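# Flip a two-colored block end over end and re-stand it

## Task

A wooden block rests on the table on one of its long, narrow sides with its black face on top; one end is green and the other yellow. Lift it, rotate it end over end (within one hand or by passing it between hands), and set it back down in the same spot so that the black face is underneath and the green end sits where the yellow end used to be. It counts as failed if any arm (as opposed to a hand) contacts the block, if anything other than a hand contacts it while it is noticeably tilted or away from its spot, if it is released while any part of it is more than a few millimeters above the table (unless one end has already been resting on the table briefly), or if it slips more than a few millimeters inside the hand during placement. It must stay in place without the robot holding it. Finish by opening the hand and moving clear.

## Robot and tools

Robot: two arms, left_arm and right_arm, facing each other across a table. Each carries an identical five-finger right hand, so hand axes and numbers mean the same thing on both. The names are labels only; left_arm's base is on the +y side.

Scene frame: origin on the table top midway between the two bases, table surface at z = 0, +z up. Result lines give each hand point's position (m), orientation as quaternion wxyz, and velocities in this frame. Printed positions can be slightly off, especially at long reach.

Hand point: a spot 0.05 m in front of the palm, where the index pad meets the thumb tip in a pinch. Its +z runs along the straight fingers (fingertips extend 0.06 to 0.07 m beyond it), +y points out of the palm, +x goes across the palm toward the little finger. The hand spans 0.08 m on the little-finger side and 0.02 m (thumb in front of palm) to 0.09 m on the thumb side. A wrist bracket on the little-finger side protrudes 0.03 m past the point along +y and 0.11 m across; it can strike things.

Row layout (used by both motion tools): 28 numbers in [-1, 1], always for both arms: left dx, dy, dz, rx, ry, rz, then left hand little, ring, middle, index, thumb_bend, thumb_turn, force_limit, speed; then the same 14 for right. Optionally 12 more numbers in [0, 1] append joint stiffness scales (left's 6 joints then right's 6), which persist until changed.
dx..rz are an offset, not a pose: a displacement in the hand point's own axes from its measured pose at the start of the action (or from the last reported pose for the first action of a call). 1.0 equals 0.6 m of translation or 180 degrees; rx, ry, rz form one rotation vector. Every row of an action is measured from that same start, not cumulatively.
Hand values are absolute targets. Fingers and thumb_bend: +1 straight, -1 fully curled. thumb_turn: +1 beside the palm, -1 opposite the fingers. Pinch: index -0.22, thumb_bend -0.75, thumb_turn -0.57. force_limit maps -1..+1 to roughly 0..10 N at the fingertip (0..15 N for the thumb motors); it only stops closing. speed maps -1..+1 to near zero up to full speed (full travel in 0.6 s). A hand has no 'no change' value: to keep it as is, resend its last eight numbers, or before any command, its hand_measured six plus hand_force_limit and hand_speed.

Tools:
execute_actions(actions): a list of actions; each action is up to 15 rows, one per 1/30 s step, with the final row held to fill 15 steps. An empty list just returns state and images.
move(target, speed, stop_force, blocking): target is one row as above, offsets from the last reported pose. Each hand point travels in a straight line; both arrive together, within 0.5 to 10 s. speed is m/s, 0.002 to 0.5 (default 0.25); rotation limited to twice that in rad/s. stop_force (N, 9 to 40, shared) ends an arm's path when its wrist sensor feels that much added resistance; that arm backs up two steps and holds. Use it only with slow speed, not when the hand rotates, and not when leaving a surface already pressed. blocking=false returns after 0.5 s and cannot be combined with stop_force; then use wait or stop before new motion.
wait(seconds): 0 to 10, arms hold their last command.
stop(): brakes a running move.
zoom_image(camera, region): camera is cam_high (896x504), cam_left_wrist or cam_right_wrist (504x504); region [x0, y0, x1, y1] pixels, at most 504x504.
show_instructions(): shows reference images.
finished_scene(scene): integer number of the scene being closed; irreversible, reports success.

Motion notes: each step the commanded pose is clipped to 100 mm and 16 degrees from the measured pose, so big offsets take several actions; position wins over orientation if both cannot be reached. Motion lags about 0.17 s. 'Hand target' lines show where the controller now drives. 'pose unreachable' means a clearance check altered a command.

Results: the move line reports the ending per arm (done, off_target, moving, held, contact, fault) and limits (paced = clipped, held = steps blocked). hand_measured, hand_stopped_by (moving, target, force, stalled, fault) and hand_load_n list six motor values in command order; load near 0 on all motors means the grip is lost. Wrist force/torque are in the end-effector axes, noisy, offset up to about 4 N, saturating near 50 N.

Gripping: turn the thumb fully in front before reaching; the hand can enclose objects 0.035 to 0.08 m wide, centered toward the wrist. Close slowly (speed -0.9 or lower) for a gentle grip. Motors lock after stopping; to tighten, raise force_limit and send a more-closed target; to loosen, send a more-open one.

Avoid: arm bodies touching the block; releasing it in the air; slips during placement; knocking anything off the table; arms colliding or pressing on each other; pressing past contact with a stiff arm (fault stops at 150 N external force or joint load limits: 130 N m for shoulder and elbow, 24.3 N m for wrists, held weight included). Faults freeze an arm for 10 s. Holding loads heats motors; MOTOR HOT warns at 70 °C, brakes engage at 85 °C.

Each tool is called after ">>>" by a JSON object that holds its "method" and its "body".

## Session

>>> {"method": "execute_actions", "body": {"actions": []}}

Scene clock: 0.00 s.
left_arm: end_effector_position=(+0.3204, +0.5108, +0.4751) hand_measured=(+1.000, +1.000, +1.000, +1.000, +1.000, +1.000) hand_load_n=(+0.0, +0.0, +0.0, +0.0, +0.0, +0.0) hand_stopped_by=(target, target, target, target, target, target) hand_force_limit=0.00 hand_speed=-0.80 end_effector_quat_wxyz=(-0.010, +0.305, +0.952, +0.013) end_effector_velocity=(+0.000, -0.000, -0.000) end_effector_angular_velocity=(-0.000, -0.000, -0.002) | right_arm: end_effector_position=(+0.0603, -0.2404, +0.4852) hand_measured=(+1.000, +1.000, +1.000, +1.000, +1.000, +1.000) hand_load_n=(+0.0, +0.0, +0.0, +0.0, +0.0, +0.0) hand_stopped_by=(target, target, target, target, target, target) hand_force_limit=0.00 hand_speed=-0.80 end_effector_quat_wxyz=(-0.006, -0.377, +0.926, +0.004) end_effector_velocity=(+0.000, +0.000, -0.000) end_effector_angular_velocity=(-0.000, -0.001, +0.001)
Joint positions: left_arm=[ 0.53  -1.696  1.337  1.961  1.562 -1.882] | right_arm=[-1.169 -1.709  1.316  1.976  1.562 -1.869]
Joint velocities: left_arm=[-0.001  0.    -0.    -0.001  0.     0.001] | right_arm=[ 0.001  0.     0.    -0.001  0.     0.   ]
Joint torques (N m, as the arm reports them, + toward a larger angle): no reading
Wrist force (N, on the end effector, along its own x y z axes, offset not removed): no reading
Wrist torque (N m, same axes, about the end effector's origin, offset not removed): no reading
Hand target (left_arm): +0.320, +0.511, +0.475; -0.010, +0.305, +0.952, +0.013
Hand target (right_arm): +0.060, -0.240, +0.485; -0.006, -0.377, +0.926, +0.004
Joint stiffness scale: left_arm=[1. 1. 1. 1. 1. 1.] | right_arm=[1. 1. 1. 1. 1. 1.]

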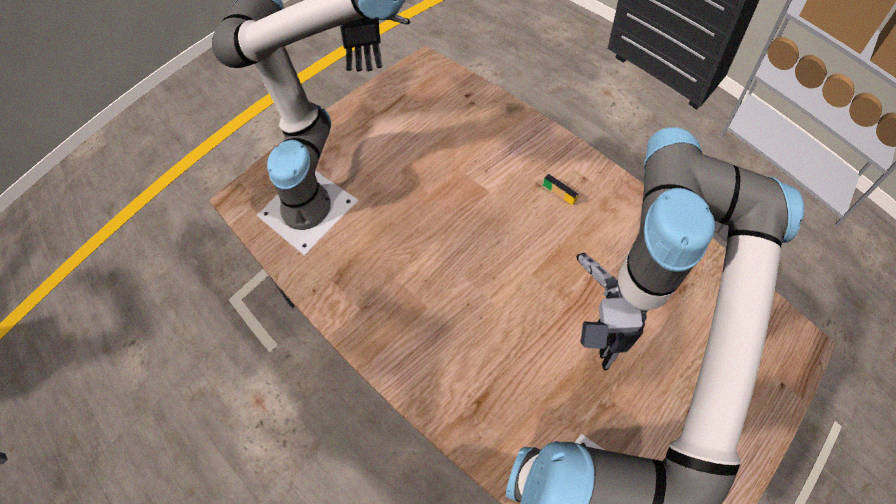

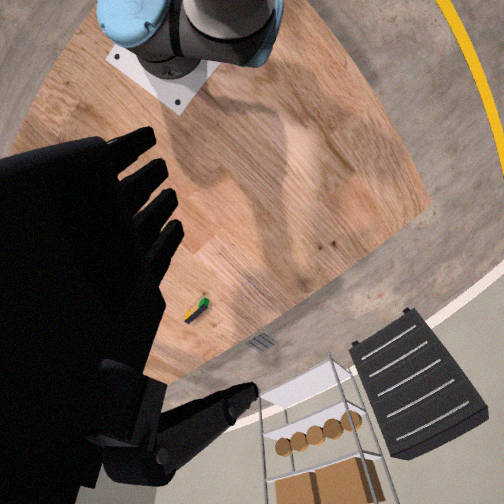

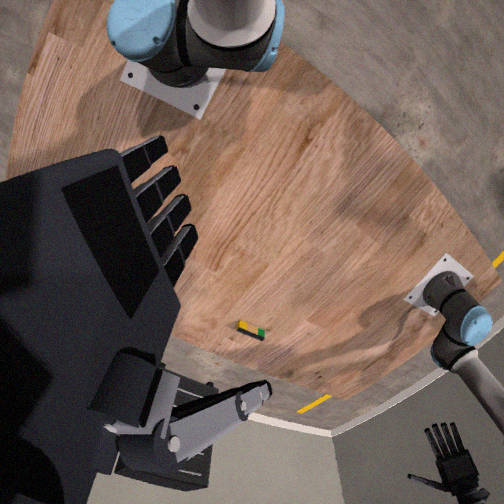

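>>> {"method": "zoom_image", "body": {"camera": "cam_high", "region": [536, 166, 586, 216]}}

>>> {"method": "zoom_image", "body": {"camera": "cam_right_wrist", "region": [225, 305, 285, 355]}}

>>> {"method": "zoom_image", "body": {"camera": "cam_left_wrist", "region": [170, 285, 230, 335]}}

Region (536, 166, 586, 216) of cam_high's 896x504 image, scaled by 10.080, with more detail than that image has.

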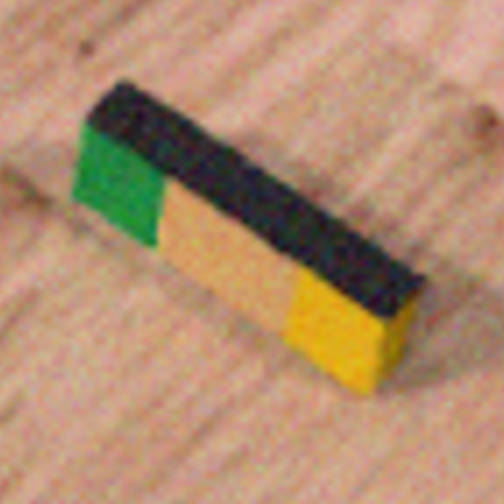

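Region (225, 305, 285, 355) of cam_right_wrist's 504x504 image, scaled by 8.400, with more detail than that image has.

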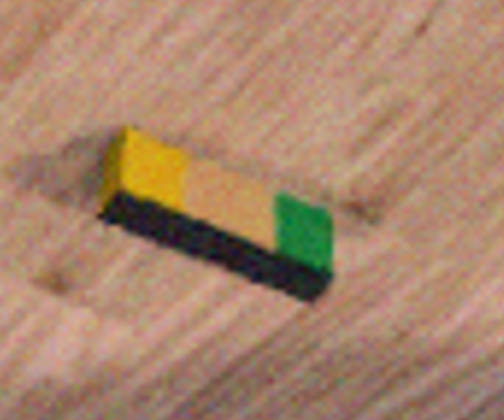

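Region (170, 285, 230, 335) of cam_left_wrist's 504x504 image, scaled by 8.400, with more detail than that image has.

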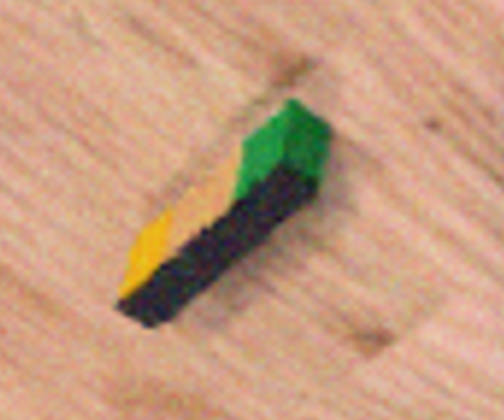

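>>> {"method": "move", "body": {"target": [-0.7795,-0.4100,0.6463,0.2256,-0.4556,-0.6010, 1,1,0.32,0.32,-0.65,-0.92,0.1,-0.3, -0.8630,-0.5275,0.6150,-0.0536,-0.4159,-0.0771, 1,1,0.32,0.32,-0.65,-0.92,0.1,-0.3], "speed": 0.4}}

Scene clock: 124.00 s.
left_arm: end_effector_position=(+0.5529, +0.0501, +0.0707) hand_measured=(+1.000, +1.000, +0.320, +0.320, -0.650, -0.920) hand_load_n=(+0.0, +0.0, +0.0, +0.0, +0.0, +0.0) hand_stopped_by=(target, target, target, target, target, target) hand_force_limit=0.10 hand_speed=-0.30 end_effector_quat_wxyz=(-0.443, +0.581, -0.542, +0.414) end_effector_velocity=(-0.002, +0.002, -0.001) end_effector_angular_velocity=(+0.007, +0.012, +0.013) | right_arm: end_effector_position=(+0.6461, -0.1072, +0.1077) hand_measured=(+1.000, +1.000, +0.320, +0.320, -0.650, -0.920) hand_load_n=(+0.0, +0.0, +0.0, +0.0, +0.0, +0.0) hand_stopped_by=(target, target, target, target, target, target) hand_force_limit=0.10 hand_speed=-0.30 end_effector_quat_wxyz=(+0.526, -0.396, +0.689, +0.303) end_effector_velocity=(+0.000, +0.000, -0.000) end_effector_angular_velocity=(+0.001, +0.001, -0.000)
Joint positions: left_arm=[ 0.173 -0.634  1.05   0.494  0.341 -4.023] | right_arm=[-1.593 -0.698  1.242 -0.082  0.628 -1.953]
Joint velocities: left_arm=[ 0.     0.016 -0.024  0.064 -0.001 -0.049] | right_arm=[ 0.001  0.001  0.    -0.003  0.     0.003]
Joint torques (N m, as the arm reports them, + toward a larger angle): left_arm=[  1.83 -48.75 -20.2    2.49  -1.58  -0.19] | right_arm=[  3.5  -50.43 -20.65   0.32  -1.02   0.03]
Wrist force (N, on the end effector, along its own x y z axes, offset not removed): left_arm=[-2.6 1.3 1.4] | right_arm=[0.6 3.7 -0.6]
Wrist torque (N m, same axes, about the end effector's origin, offset not removed): left_arm=[0.08 0.35 -0.28] | right_arm=[0.69 0.13 0.19]
Hand target (left_arm): +0.554, +0.051, +0.071; -0.444, +0.583, -0.541, +0.413
Hand target (right_arm): +0.646, -0.105, +0.108; +0.527, -0.397, +0.687, +0.304
Off the commanded pose (left_arm): 0.001 m, 0 deg.
Off the commanded pose (right_arm): 0.003 m, 0 deg.
Joint stiffness scale: left_arm=[1. 1. 1. 1. 1. 1.] | right_arm=[1. 1. 1. 1. 1. 1.]
move: done

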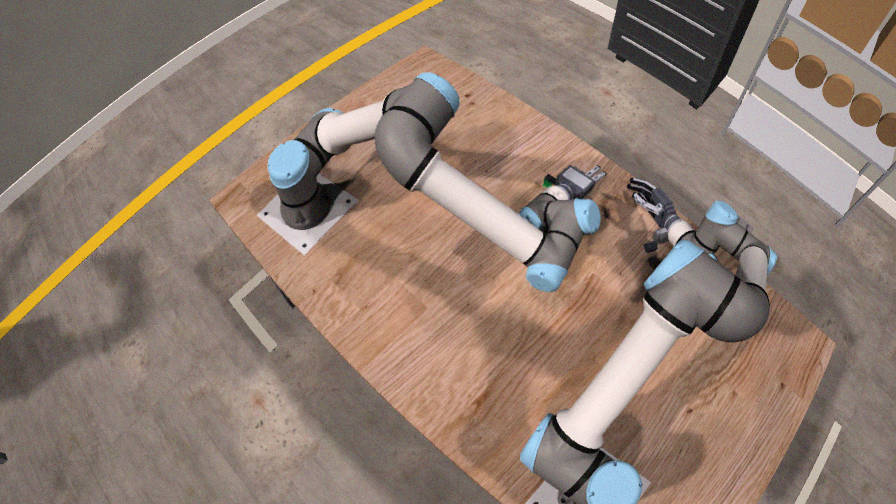

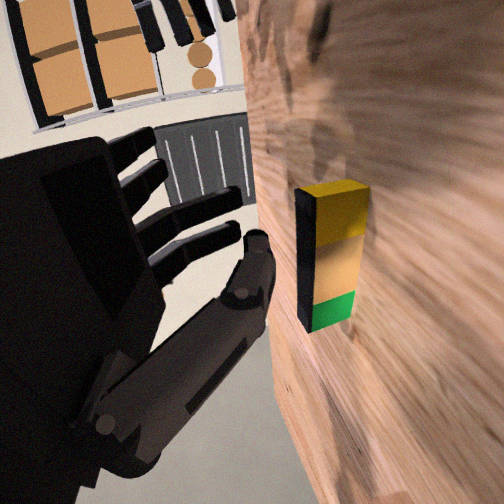

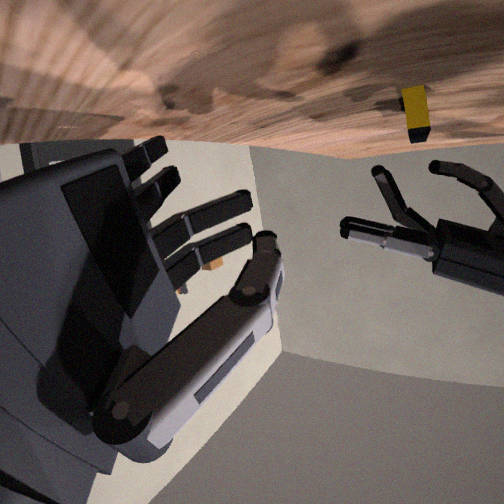

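>>> {"method": "wait", "body": {"seconds": 0}}

>>> {"method": "zoom_image", "body": {"camera": "cam_right_wrist", "region": [360, 70, 480, 190]}}

>>> {"method": "zoom_image", "body": {"camera": "cam_left_wrist", "region": [230, 170, 400, 340]}}

Scene clock: 126.80 s.
left_arm: end_effector_position=(+0.5527, +0.0504, +0.0710) hand_measured=(+1.000, +1.000, +0.320, +0.320, -0.650, -0.920) hand_load_n=(+0.0, +0.0, +0.0, +0.0, +0.0, +0.0) hand_stopped_by=(target, target, target, target, target, target) hand_force_limit=0.10 hand_speed=-0.30 end_effector_quat_wxyz=(-0.443, +0.582, -0.542, +0.413) end_effector_velocity=(+0.001, +0.001, +0.000) end_effector_angular_velocity=(-0.001, -0.000, +0.002) | right_arm: end_effector_position=(+0.6462, -0.1072, +0.1077) hand_measured=(+1.000, +1.000, +0.320, +0.320, -0.650, -0.920) hand_load_n=(+0.0, +0.0, +0.0, +0.0, +0.0, +0.0) hand_stopped_by=(target, target, target, target, target, target) hand_force_limit=0.10 hand_speed=-0.30 end_effector_quat_wxyz=(+0.527, -0.396, +0.689, +0.303) end_effector_velocity=(-0.000, -0.000, -0.000) end_effector_angular_velocity=(+0.000, +0.000, +0.000)
Joint positions: left_arm=[ 0.173 -0.633  1.047  0.502  0.341 -4.029] | right_arm=[-1.593 -0.698  1.242 -0.083  0.628 -1.953]
Joint velocities: left_arm=[ 0.002 -0.    -0.    -0.    -0.    -0.001] | right_arm=[-0.     0.     0.    -0.001 -0.001 -0.   ]
Joint torques (N m, as the arm reports them, + toward a larger angle): left_arm=[  0.43 -48.49 -20.42   1.87  -1.51  -0.11] | right_arm=[  4.04 -50.47 -20.54  -0.02  -0.97   0.39]
Wrist force (N, on the end effector, along its own x y z axes, offset not removed): left_arm=[-0.1 -1.5 -1.0] | right_arm=[-2.8 -2.2 -5.4]
Wrist torque (N m, same axes, about the end effector's origin, offset not removed): left_arm=[-0.15 0.10 -0.22] | right_arm=[-0.01 0.86 -0.35]
Hand target (left_arm): +0.554, +0.051, +0.071; -0.444, +0.583, -0.541, +0.413
Hand target (right_arm): +0.646, -0.105, +0.108; +0.527, -0.397, +0.687, +0.304
Off the commanded pose (left_arm): 0.001 m, 0 deg.
Off the commanded pose (right_arm): 0.003 m, 0 deg.
Joint stiffness scale: left_arm=[1. 1. 1. 1. 1. 1.] | right_arm=[1. 1. 1. 1. 1. 1.]

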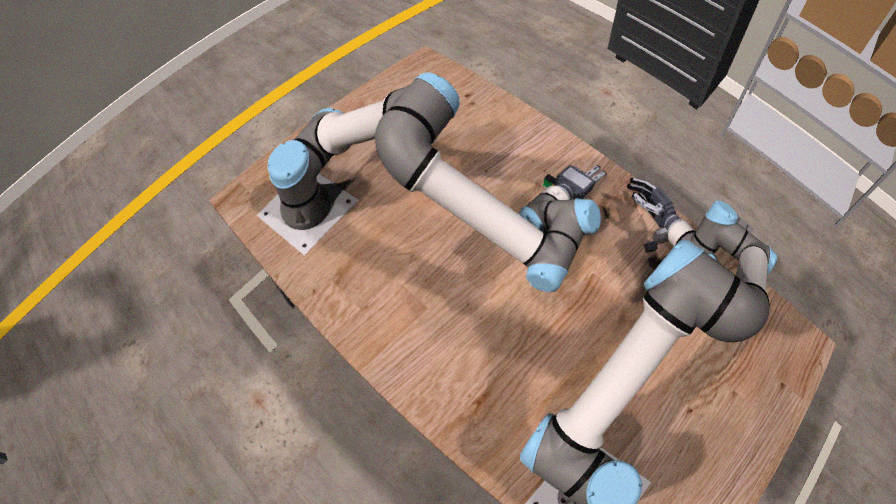

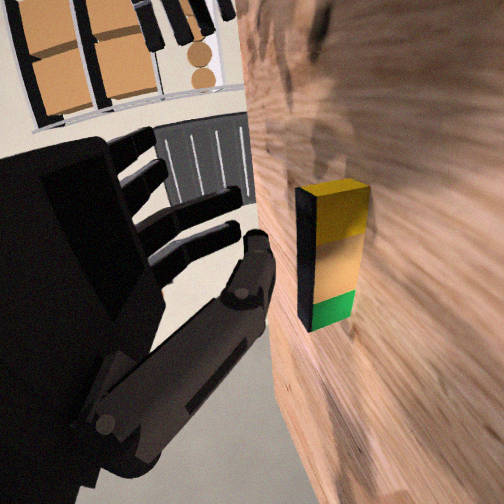

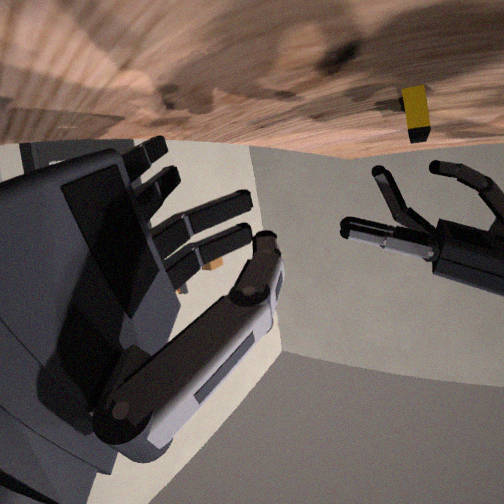

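Region (360, 70, 480, 190) of cam_right_wrist's 504x504 image, scaled by 4.200, with more detail than that image has.

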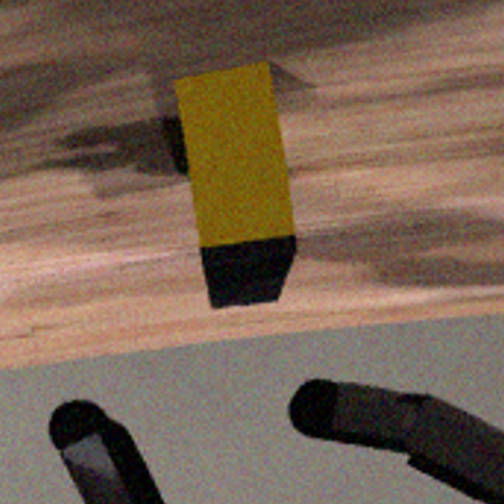

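Region (230, 170, 400, 340) of cam_left_wrist's 504x504 image, scaled by 2.965, with more detail than that image has.

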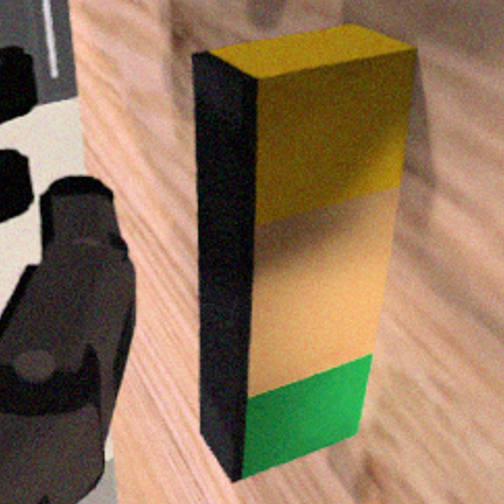

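>>> {"method": "move", "body": {"target": [0.0135,0.02238,-0.00595,0,0.0054,0.0015, 1,1,0.32,0.32,-0.65,-0.92,0.1,-0.3, 0,0,0,0,0,0, 1,1,0.32,0.32,-0.65,-0.92,0.1,-0.3], "speed": 0.05}}

>>> {"method": "zoom_image", "body": {"camera": "cam_right_wrist", "region": [360, 70, 480, 190]}}

>>> {"method": "zoom_image", "body": {"camera": "cam_left_wrist", "region": [230, 170, 400, 340]}}

Scene clock: 191.93 s.
left_arm: end_effector_position=(+0.5476, +0.0420, +0.0611) hand_measured=(+1.000, +1.000, +0.320, +0.320, -0.650, -0.920) hand_load_n=(+0.0, +0.0, +0.0, +0.0, +0.0, +0.0) hand_stopped_by=(target, target, target, target, target, target) hand_force_limit=0.10 hand_speed=-0.30 end_effector_quat_wxyz=(-0.440, +0.578, -0.546, +0.418) end_effector_velocity=(-0.000, -0.002, -0.000) end_effector_angular_velocity=(-0.003, -0.001, -0.002) | right_arm: end_effector_position=(+0.6462, -0.1072, +0.1077) hand_measured=(+1.000, +1.000, +0.320, +0.320, -0.650, -0.920) hand_load_n=(+0.0, +0.0, +0.0, +0.0, +0.0, +0.0) hand_stopped_by=(target, target, target, target, target, target) hand_force_limit=0.10 hand_speed=-0.30 end_effector_quat_wxyz=(+0.527, -0.396, +0.689, +0.303) end_effector_velocity=(+0.001, -0.001, +0.001) end_effector_angular_velocity=(-0.001, -0.001, -0.003)
Joint positions: left_arm=[ 0.161 -0.622  1.05   0.475  0.343 -4.02 ] | right_arm=[-1.593 -0.698  1.242 -0.083  0.628 -1.953]
Joint velocities: left_arm=[-0.001 -0.    -0.    -0.006  0.     0.002] | right_arm=[-0.001 -0.001  0.001 -0.001  0.002  0.   ]
Joint torques (N m, as the arm reports them, + toward a larger angle): left_arm=[ -3.14 -50.29 -14.23   1.56  -0.88   0.31] | right_arm=[  0.78 -52.78 -17.16   0.47  -0.42   0.04]
Wrist force (N, on the end effector, along its own x y z axes, offset not removed): left_arm=[-1.2 0.2 0.6] | right_arm=[-1.6 0.6 -5.1]
Wrist torque (N m, same axes, about the end effector's origin, offset not removed): left_arm=[0.05 0.24 -0.10] | right_arm=[0.66 0.36 -0.33]
Hand target (left_arm): +0.546, +0.042, +0.059; -0.440, +0.577, -0.547, +0.417
Hand target (right_arm): +0.646, -0.107, +0.108; +0.527, -0.396, +0.689, +0.303
Off the commanded pose (left_arm): 0.002 m, 0 deg.
Off the commanded pose (right_arm): 0.000 m, 0 deg.
Joint stiffness scale: left_arm=[1. 1. 1. 1. 1. 1.] | right_arm=[1. 1. 1. 1. 1. 1.]
move: done

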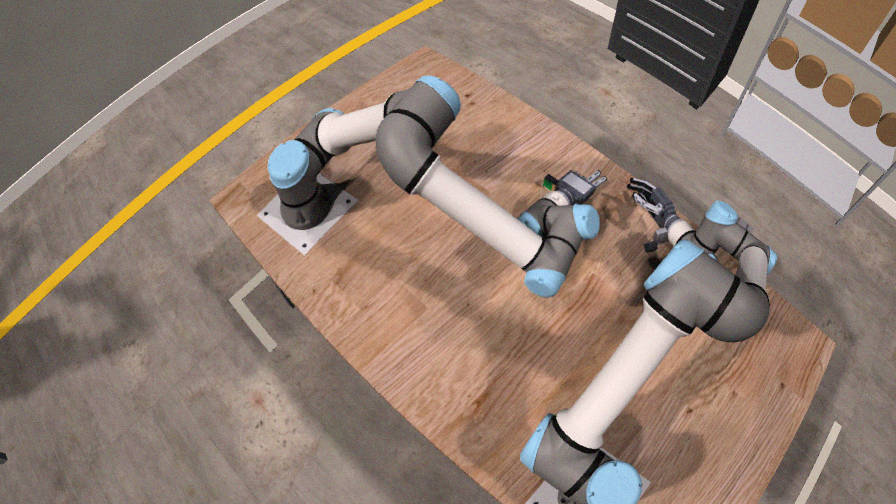

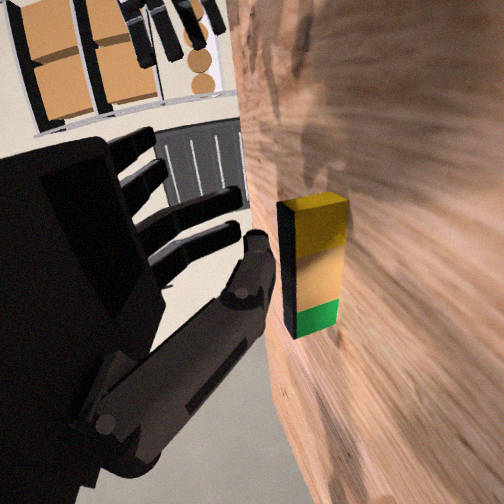

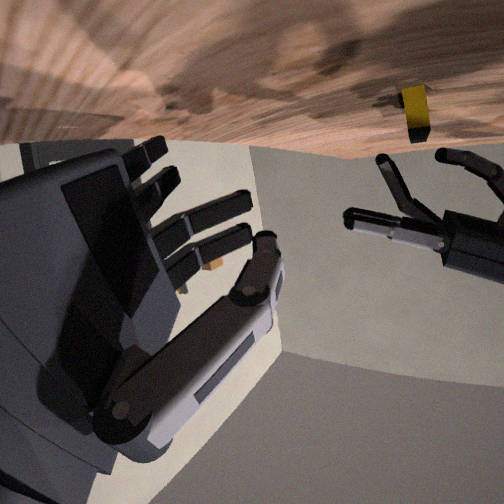

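Region (360, 70, 480, 190) of cam_right_wrist's 504x504 image, scaled by 4.200, with more detail than that image has.

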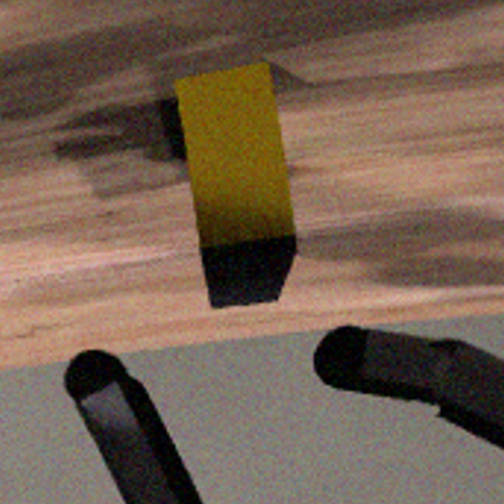

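Region (230, 170, 400, 340) of cam_left_wrist's 504x504 image, scaled by 2.965, with more detail than that image has.

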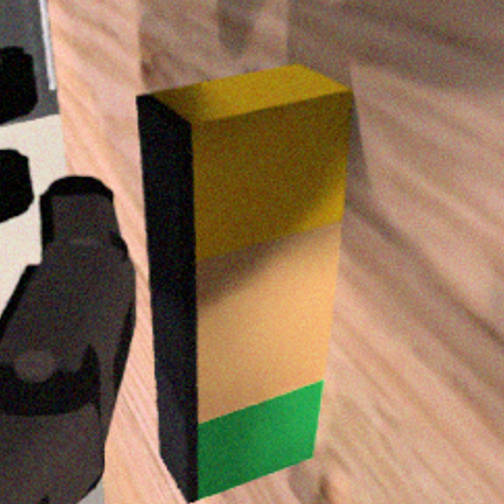

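>>> {"method": "move", "body": {"target": [0,0.0599,0.01474,0,0,0, 1,1,0.32,0.32,-0.65,-0.92,0.1,-0.3, 0,0,0,0,0,0, 1,1,0.32,0.32,-0.65,-0.92,0.1,-0.3], "speed": 0.05}}

>>> {"method": "zoom_image", "body": {"camera": "cam_right_wrist", "region": [360, 70, 480, 190]}}

>>> {"method": "zoom_image", "body": {"camera": "cam_left_wrist", "region": [190, 170, 360, 360]}}

Scene clock: 201.30 s.
left_arm: end_effector_position=(+0.5477, +0.0415, +0.0256) hand_measured=(+1.000, +1.000, +0.320, +0.320, -0.650, -0.920) hand_load_n=(+0.0, +0.0, +0.0, +0.0, +0.0, +0.0) hand_stopped_by=(target, target, target, target, target, target) hand_force_limit=0.10 hand_speed=-0.30 end_effector_quat_wxyz=(-0.439, +0.579, -0.545, +0.418) end_effector_velocity=(+0.000, -0.001, -0.000) end_effector_angular_velocity=(-0.004, -0.001, +0.000) | right_arm: end_effector_position=(+0.6462, -0.1072, +0.1077) hand_measured=(+1.000, +1.000, +0.320, +0.320, -0.650, -0.920) hand_load_n=(+0.0, +0.0, +0.0, +0.0, +0.0, +0.0) hand_stopped_by=(target, target, target, target, target, target) hand_force_limit=0.10 hand_speed=-0.30 end_effector_quat_wxyz=(+0.527, -0.396, +0.689, +0.303) end_effector_velocity=(-0.001, +0.002, +0.000) end_effector_angular_velocity=(+0.001, -0.002, +0.004)
Joint positions: left_arm=[ 0.161 -0.578  1.064  0.418  0.343 -4.023] | right_arm=[-1.593 -0.698  1.242 -0.083  0.628 -1.953]
Joint velocities: left_arm=[ 0.     0.    -0.    -0.005 -0.     0.   ] | right_arm=[ 0.002  0.     0.    -0.002 -0.002 -0.   ]
Joint torques (N m, as the arm reports them, + toward a larger angle): left_arm=[ -2.29 -51.1  -14.64   1.23  -1.44   0.07] | right_arm=[  0.73 -52.06 -17.61   0.33  -0.56   0.01]
Wrist force (N, on the end effector, along its own x y z axes, offset not removed): left_arm=[-0.9 1.5 -1.0] | right_arm=[-2.7 -0.5 2.2]
Wrist torque (N m, same axes, about the end effector's origin, offset not removed): left_arm=[0.30 0.21 -0.16] | right_arm=[-0.24 0.27 -0.48]
Hand target (left_arm): +0.547, +0.042, +0.024; -0.440, +0.578, -0.546, +0.418
Hand target (right_arm): +0.646, -0.107, +0.108; +0.527, -0.396, +0.689, +0.303
Off the commanded pose (left_arm): 0.002 m, 0 deg.
Off the commanded pose (right_arm): 0.000 m, 0 deg.
Joint stiffness scale: left_arm=[1. 1. 1. 1. 1. 1.] | right_arm=[1. 1. 1. 1. 1. 1.]
move: done

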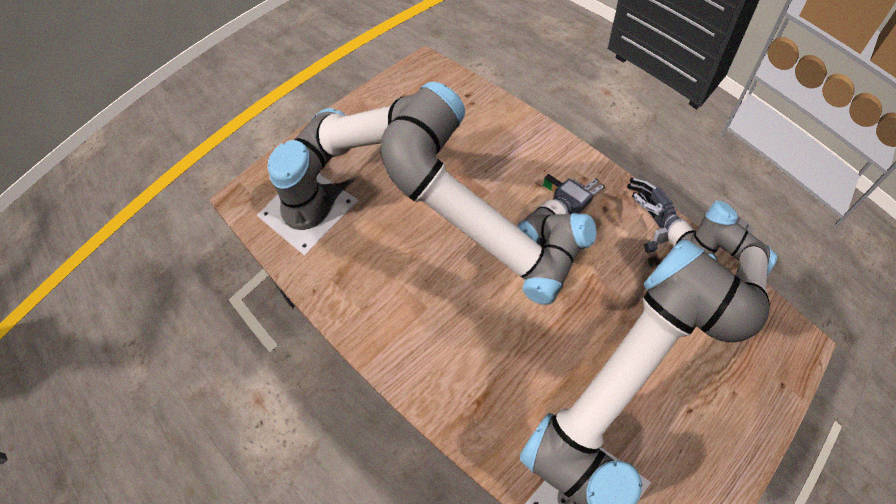

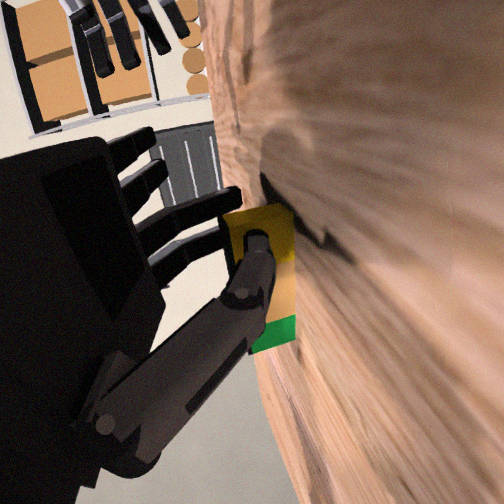

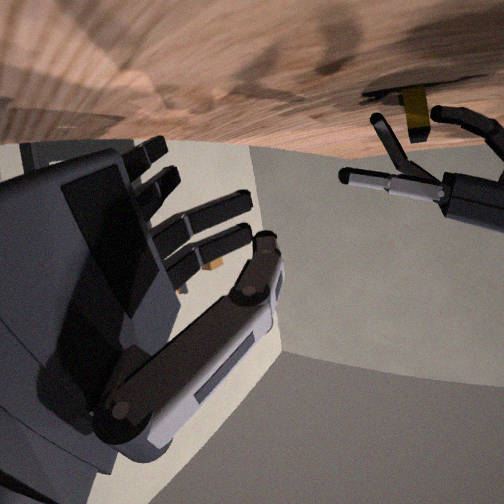

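Region (360, 70, 480, 190) of cam_right_wrist's 504x504 image, scaled by 4.200, with more detail than that image has.

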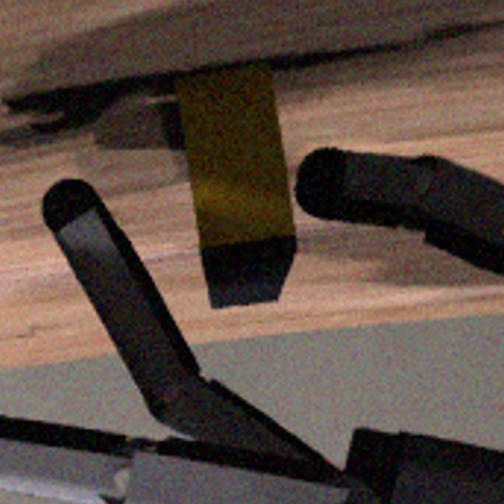

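Region (190, 170, 360, 360) of cam_left_wrist's 504x504 image, scaled by 2.653, with more detail than that image has; it fills the left 451 columns of this view, and the rest is white.

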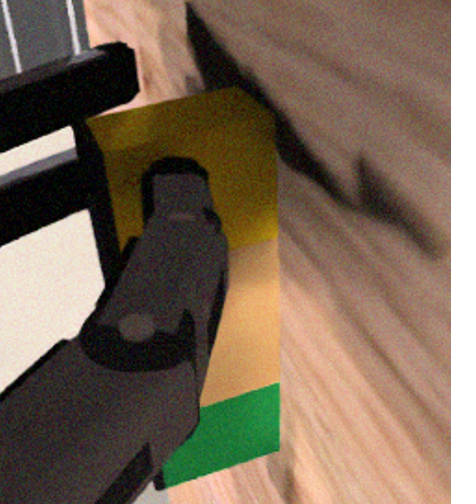

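>>> {"method": "move", "body": {"target": [0,-0.0014,0.0051,0,0,0, 1,1,0.15,0.15,-0.65,-0.92,0.1,-0.5, 0,0,0,0,0,0, 1,1,0.32,0.32,-0.65,-0.92,0.1,-0.3], "speed": 0.01}}

>>> {"method": "zoom_image", "body": {"camera": "cam_right_wrist", "region": [370, 75, 460, 155]}}

Scene clock: 220.67 s.
left_arm: end_effector_position=(+0.5493, +0.0420, +0.0252) hand_measured=(+1.000, +1.000, +0.150, +0.150, -0.650, -0.920) hand_load_n=(+0.0, +0.0, +0.0, +0.0, +0.0, +0.0) hand_stopped_by=(target, target, target, target, target, target) hand_force_limit=0.10 hand_speed=-0.50 end_effector_quat_wxyz=(-0.440, +0.578, -0.546, +0.418) end_effector_velocity=(+0.003, +0.001, -0.000) end_effector_angular_velocity=(+0.000, -0.000, +0.001) | right_arm: end_effector_position=(+0.6462, -0.1072, +0.1077) hand_measured=(+1.000, +1.000, +0.320, +0.320, -0.650, -0.920) hand_load_n=(+0.0, +0.0, +0.0, +0.0, +0.0, +0.0) hand_stopped_by=(target, target, target, target, target, target) hand_force_limit=0.10 hand_speed=-0.30 end_effector_quat_wxyz=(+0.527, -0.396, +0.689, +0.303) end_effector_velocity=(+0.001, -0.000, +0.000) end_effector_angular_velocity=(+0.000, -0.001, -0.000)
Joint positions: left_arm=[ 0.164 -0.578  1.064  0.412  0.345 -4.014] | right_arm=[-1.593 -0.698  1.242 -0.083  0.628 -1.953]
Joint velocities: left_arm=[ 0.004  0.    -0.001 -0.007  0.002  0.009] | right_arm=[-0.001 -0.    -0.001 -0.    -0.     0.   ]
Joint torques (N m, as the arm reports them, + toward a larger angle): left_arm=[  0.58 -50.43 -17.89   1.14  -0.98   0.42] | right_arm=[  0.78 -52.18 -16.97   0.33  -0.46  -0.05]
Wrist force (N, on the end effector, along its own x y z axes, offset not removed): left_arm=[-1.0 0.9 -1.1] | right_arm=[1.4 3.8 0.2]
Wrist torque (N m, same axes, about the end effector's origin, offset not removed): left_arm=[0.10 0.16 -0.09] | right_arm=[0.47 -0.33 0.14]
Hand target (left_arm): +0.551, +0.042, +0.026; -0.439, +0.579, -0.545, +0.418
Hand target (right_arm): +0.646, -0.107, +0.108; +0.527, -0.396, +0.689, +0.303
Off the commanded pose (left_arm): 0.002 m, 0 deg.
Off the commanded pose (right_arm): 0.000 m, 0 deg.
Joint stiffness scale: left_arm=[1. 1. 1. 1. 1. 1.] | right_arm=[1. 1. 1. 1. 1. 1.]
move: done

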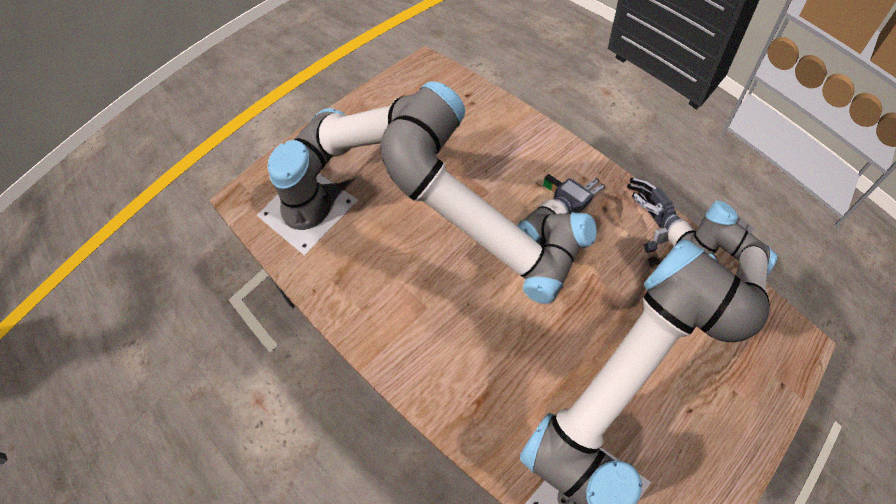

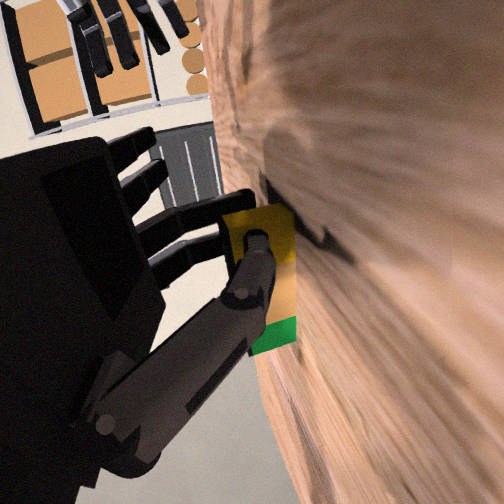

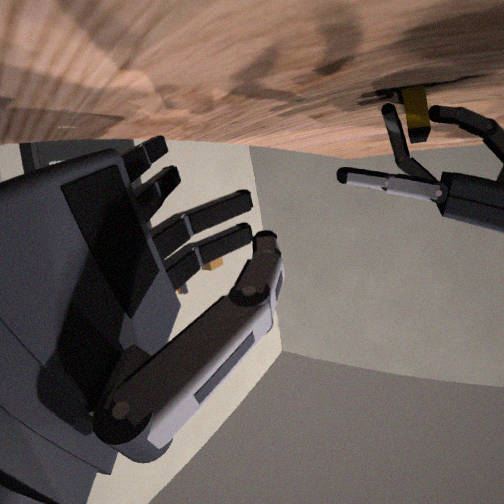

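Region (370, 75, 460, 155) of cam_right_wrist's 504x504 image, scaled by 5.600, with more detail than that image has.

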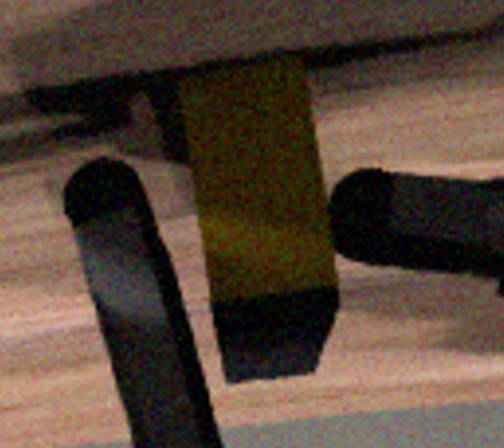

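>>> {"method": "wait", "body": {"seconds": 0}}

>>> {"method": "zoom_image", "body": {"camera": "cam_right_wrist", "region": [370, 75, 460, 155]}}

Scene clock: 223.50 s.
left_arm: end_effector_position=(+0.5495, +0.0419, +0.0252) hand_measured=(+1.000, +1.000, +0.150, +0.150, -0.650, -0.920) hand_load_n=(+0.0, +0.0, +0.0, +0.0, +0.0, +0.0) hand_stopped_by=(target, target, target, target, target, target) hand_force_limit=0.10 hand_speed=-0.50 end_effector_quat_wxyz=(-0.440, +0.578, -0.546, +0.418) end_effector_velocity=(-0.000, -0.001, -0.000) end_effector_angular_velocity=(-0.001, -0.000, -0.001) | right_arm: end_effector_position=(+0.6462, -0.1072, +0.1077) hand_measured=(+1.000, +1.000, +0.320, +0.320, -0.650, -0.920) hand_load_n=(+0.0, +0.0, +0.0, +0.0, +0.0, +0.0) hand_stopped_by=(target, target, target, target, target, target) hand_force_limit=0.10 hand_speed=-0.30 end_effector_quat_wxyz=(+0.527, -0.396, +0.689, +0.303) end_effector_velocity=(-0.000, +0.001, +0.000) end_effector_angular_velocity=(-0.000, -0.001, +0.000)
Joint positions: left_arm=[ 0.164 -0.578  1.064  0.412  0.345 -4.013] | right_arm=[-1.593 -0.698  1.242 -0.083  0.628 -1.953]
Joint velocities: left_arm=[-0.001  0.     0.    -0.001  0.    -0.   ] | right_arm=[ 0.001 -0.001  0.    -0.001  0.001 -0.   ]
Joint torques (N m, as the arm reports them, + toward a larger angle): left_arm=[  1.47 -51.28 -19.85   1.2   -0.77   0.31] | right_arm=[  0.78 -52.45 -17.02   0.44  -0.59  -0.01]
Wrist force (N, on the end effector, along its own x y z axes, offset not removed): left_arm=[-0.3 -0.8 0.7] | right_arm=[0.2 -0.1 -1.8]
Wrist torque (N m, same axes, about the end effector's origin, offset not removed): left_arm=[-0.13 0.03 -0.17] | right_arm=[0.29 0.08 0.12]
Hand target (left_arm): +0.551, +0.042, +0.026; -0.439, +0.579, -0.545, +0.418
Hand target (right_arm): +0.646, -0.107, +0.108; +0.527, -0.396, +0.689, +0.303
Off the commanded pose (left_arm): 0.001 m, 0 deg.
Off the commanded pose (right_arm): 0.000 m, 0 deg.
Joint stiffness scale: left_arm=[1. 1. 1. 1. 1. 1.] | right_arm=[1. 1. 1. 1. 1. 1.]

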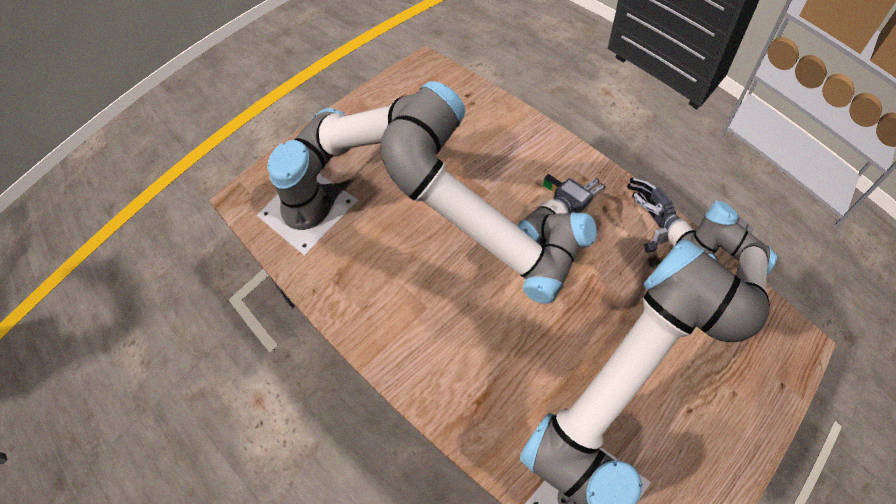

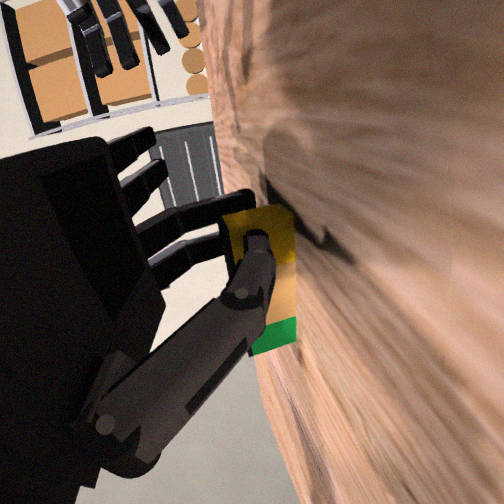

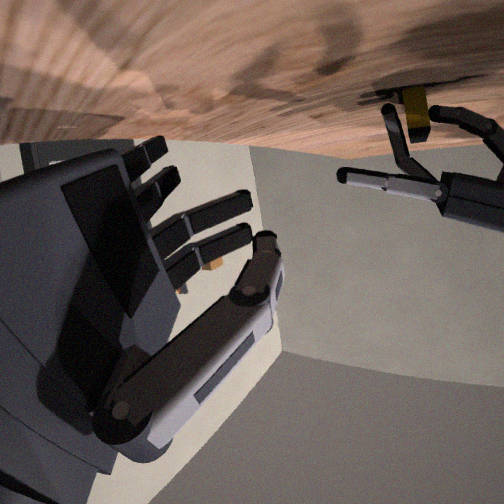

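Region (370, 75, 460, 155) of cam_right_wrist's 504x504 image, scaled by 5.600, with more detail than that image has.

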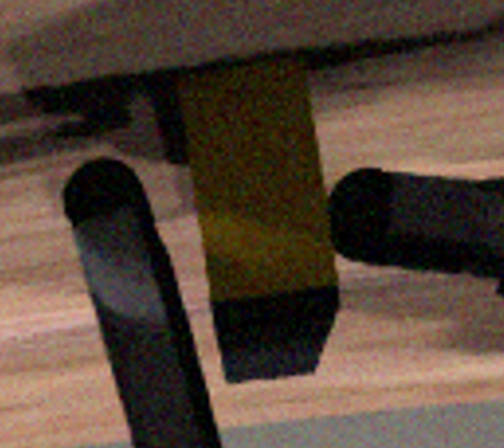

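>>> {"method": "execute_actions", "body": {"actions": [[[0,0,0,0,0,0, 1,1,-0.3,-0.3,-0.68,-0.92,0.1,-0.88, 0,0,0,0,0,0, 1,1,0.32,0.32,-0.65,-0.92,0.1,-0.3]],[[0,0,0,0,0,0, 1,1,-0.3,-0.3,-0.68,-0.92,0.1,-0.88, 0,0,0,0,0,0, 1,1,0.32,0.32,-0.65,-0.92,0.1,-0.3]]]}}

>>> {"method": "zoom_image", "body": {"camera": "cam_right_wrist", "region": [370, 75, 460, 155]}}

>>> {"method": "zoom_image", "body": {"camera": "cam_left_wrist", "region": [190, 170, 360, 360]}}

Scene clock: 232.80 s.
left_arm: end_effector_position=(+0.5495, +0.0419, +0.0256) hand_measured=(+1.000, +1.000, +0.040, +0.046, -0.678, -0.920) hand_load_n=(+0.0, +0.0, +7.0, +5.0, +4.0, -1.0) hand_stopped_by=(target, target, force, force, target, target) hand_force_limit=0.10 hand_speed=-0.88 end_effector_quat_wxyz=(-0.440, +0.578, -0.546, +0.418) end_effector_velocity=(+0.000, +0.000, +0.000) end_effector_angular_velocity=(-0.000, +0.000, +0.000) | right_arm: end_effector_position=(+0.6462, -0.1072, +0.1077) hand_measured=(+1.000, +1.000, +0.320, +0.320, -0.650, -0.920) hand_load_n=(+0.0, +0.0, +0.0, +0.0, +0.0, +0.0) hand_stopped_by=(target, target, target, target, target, target) hand_force_limit=0.10 hand_speed=-0.30 end_effector_quat_wxyz=(+0.527, -0.396, +0.689, +0.303) end_effector_velocity=(+0.000, -0.001, -0.001) end_effector_angular_velocity=(+0.000, +0.002, -0.001)
Joint positions: left_arm=[ 0.164 -0.579  1.064  0.412  0.345 -4.013] | right_arm=[-1.593 -0.698  1.242 -0.083  0.628 -1.953]
Joint velocities: left_arm=[ 0. -0. -0. -0.  0.  0.] | right_arm=[-0.001  0.002  0.001 -0.    -0.     0.   ]
Joint torques (N m, as the arm reports them, + toward a larger angle): left_arm=[ -1.03 -51.88 -16.36   1.79  -0.94   0.1 ] | right_arm=[  0.78 -52.26 -17.58   0.37  -0.62  -0.05]
Wrist force (N, on the end effector, along its own x y z axes, offset not removed): left_arm=[-0.7 -0.7 -0.8] | right_arm=[0.5 2.9 3.0]
Wrist torque (N m, same axes, about the end effector's origin, offset not removed): left_arm=[0.23 0.18 -0.10] | right_arm=[0.25 0.00 0.02]
Hand target (left_arm): +0.549, +0.042, +0.025; -0.440, +0.578, -0.546, +0.418
Hand target (right_arm): +0.646, -0.107, +0.108; +0.527, -0.396, +0.689, +0.303
Off the commanded pose (left_arm): 0.000 m, 0 deg.
Off the commanded pose (right_arm): 0.000 m, 0 deg.
Joint stiffness scale: left_arm=[1. 1. 1. 1. 1. 1.] | right_arm=[1. 1. 1. 1. 1. 1.]

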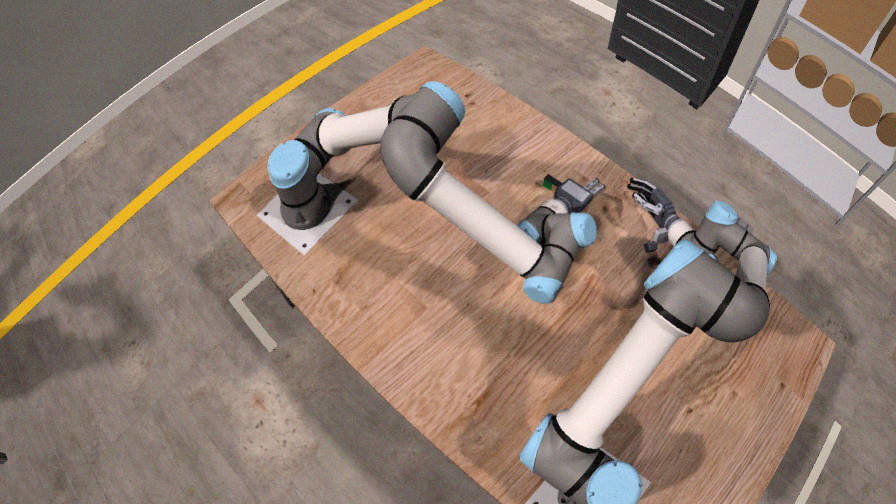

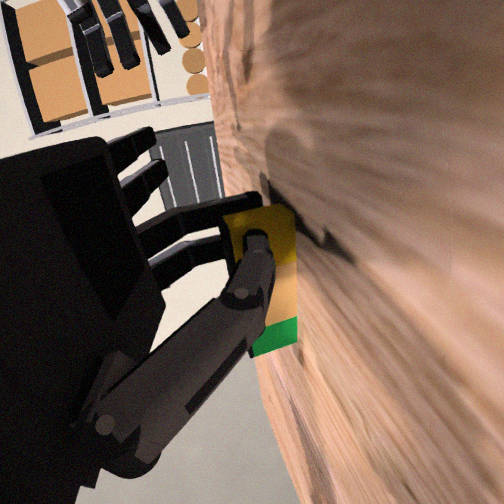

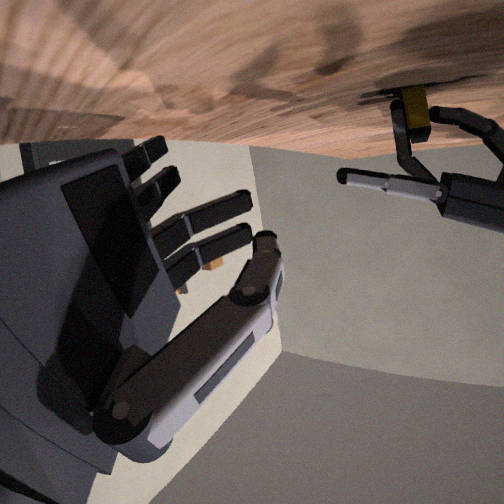

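Region (370, 75, 460, 155) of cam_right_wrist's 504x504 image, scaled by 5.600, with more detail than that image has.

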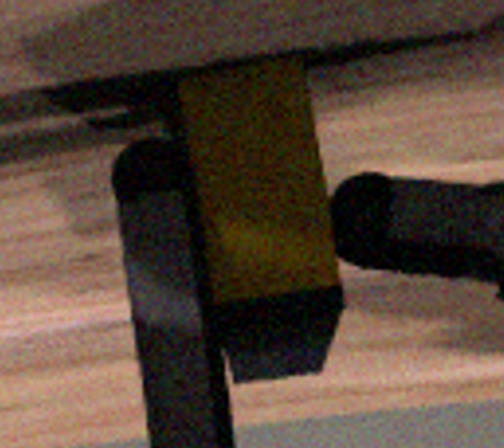

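Region (190, 170, 360, 360) of cam_left_wrist's 504x504 image, scaled by 2.653, with more detail than that image has; it fills the left 451 columns of this view, and the rest is white.

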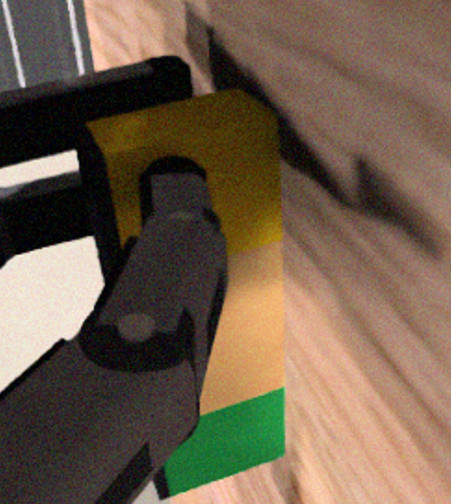

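>>> {"method": "zoom_image", "body": {"camera": "cam_left_wrist", "region": [170, 175, 300, 285]}}

>>> {"method": "zoom_image", "body": {"camera": "cam_high", "region": [536, 166, 616, 226]}}

Region (170, 175, 300, 285) of cam_left_wrist's 504x504 image, scaled by 3.877, with more detail than that image has; it fills the top 426 rows of this view, and the rest is white.

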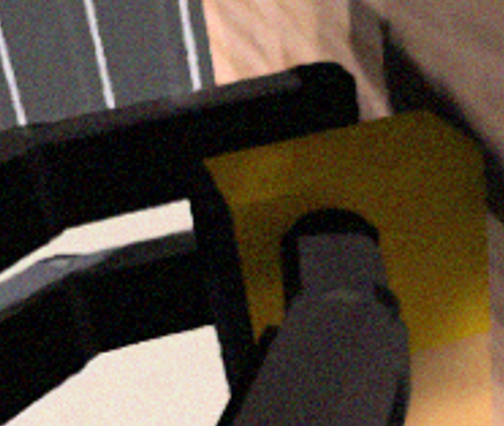

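Region (536, 166, 616, 226) of cam_high's 896x504 image, scaled by 6.300, with more detail than that image has; it fills the top 378 rows of this view, and the rest is white.

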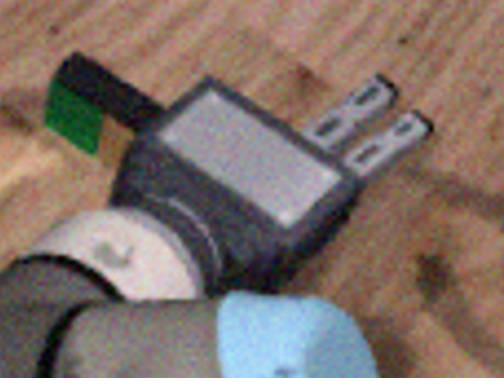

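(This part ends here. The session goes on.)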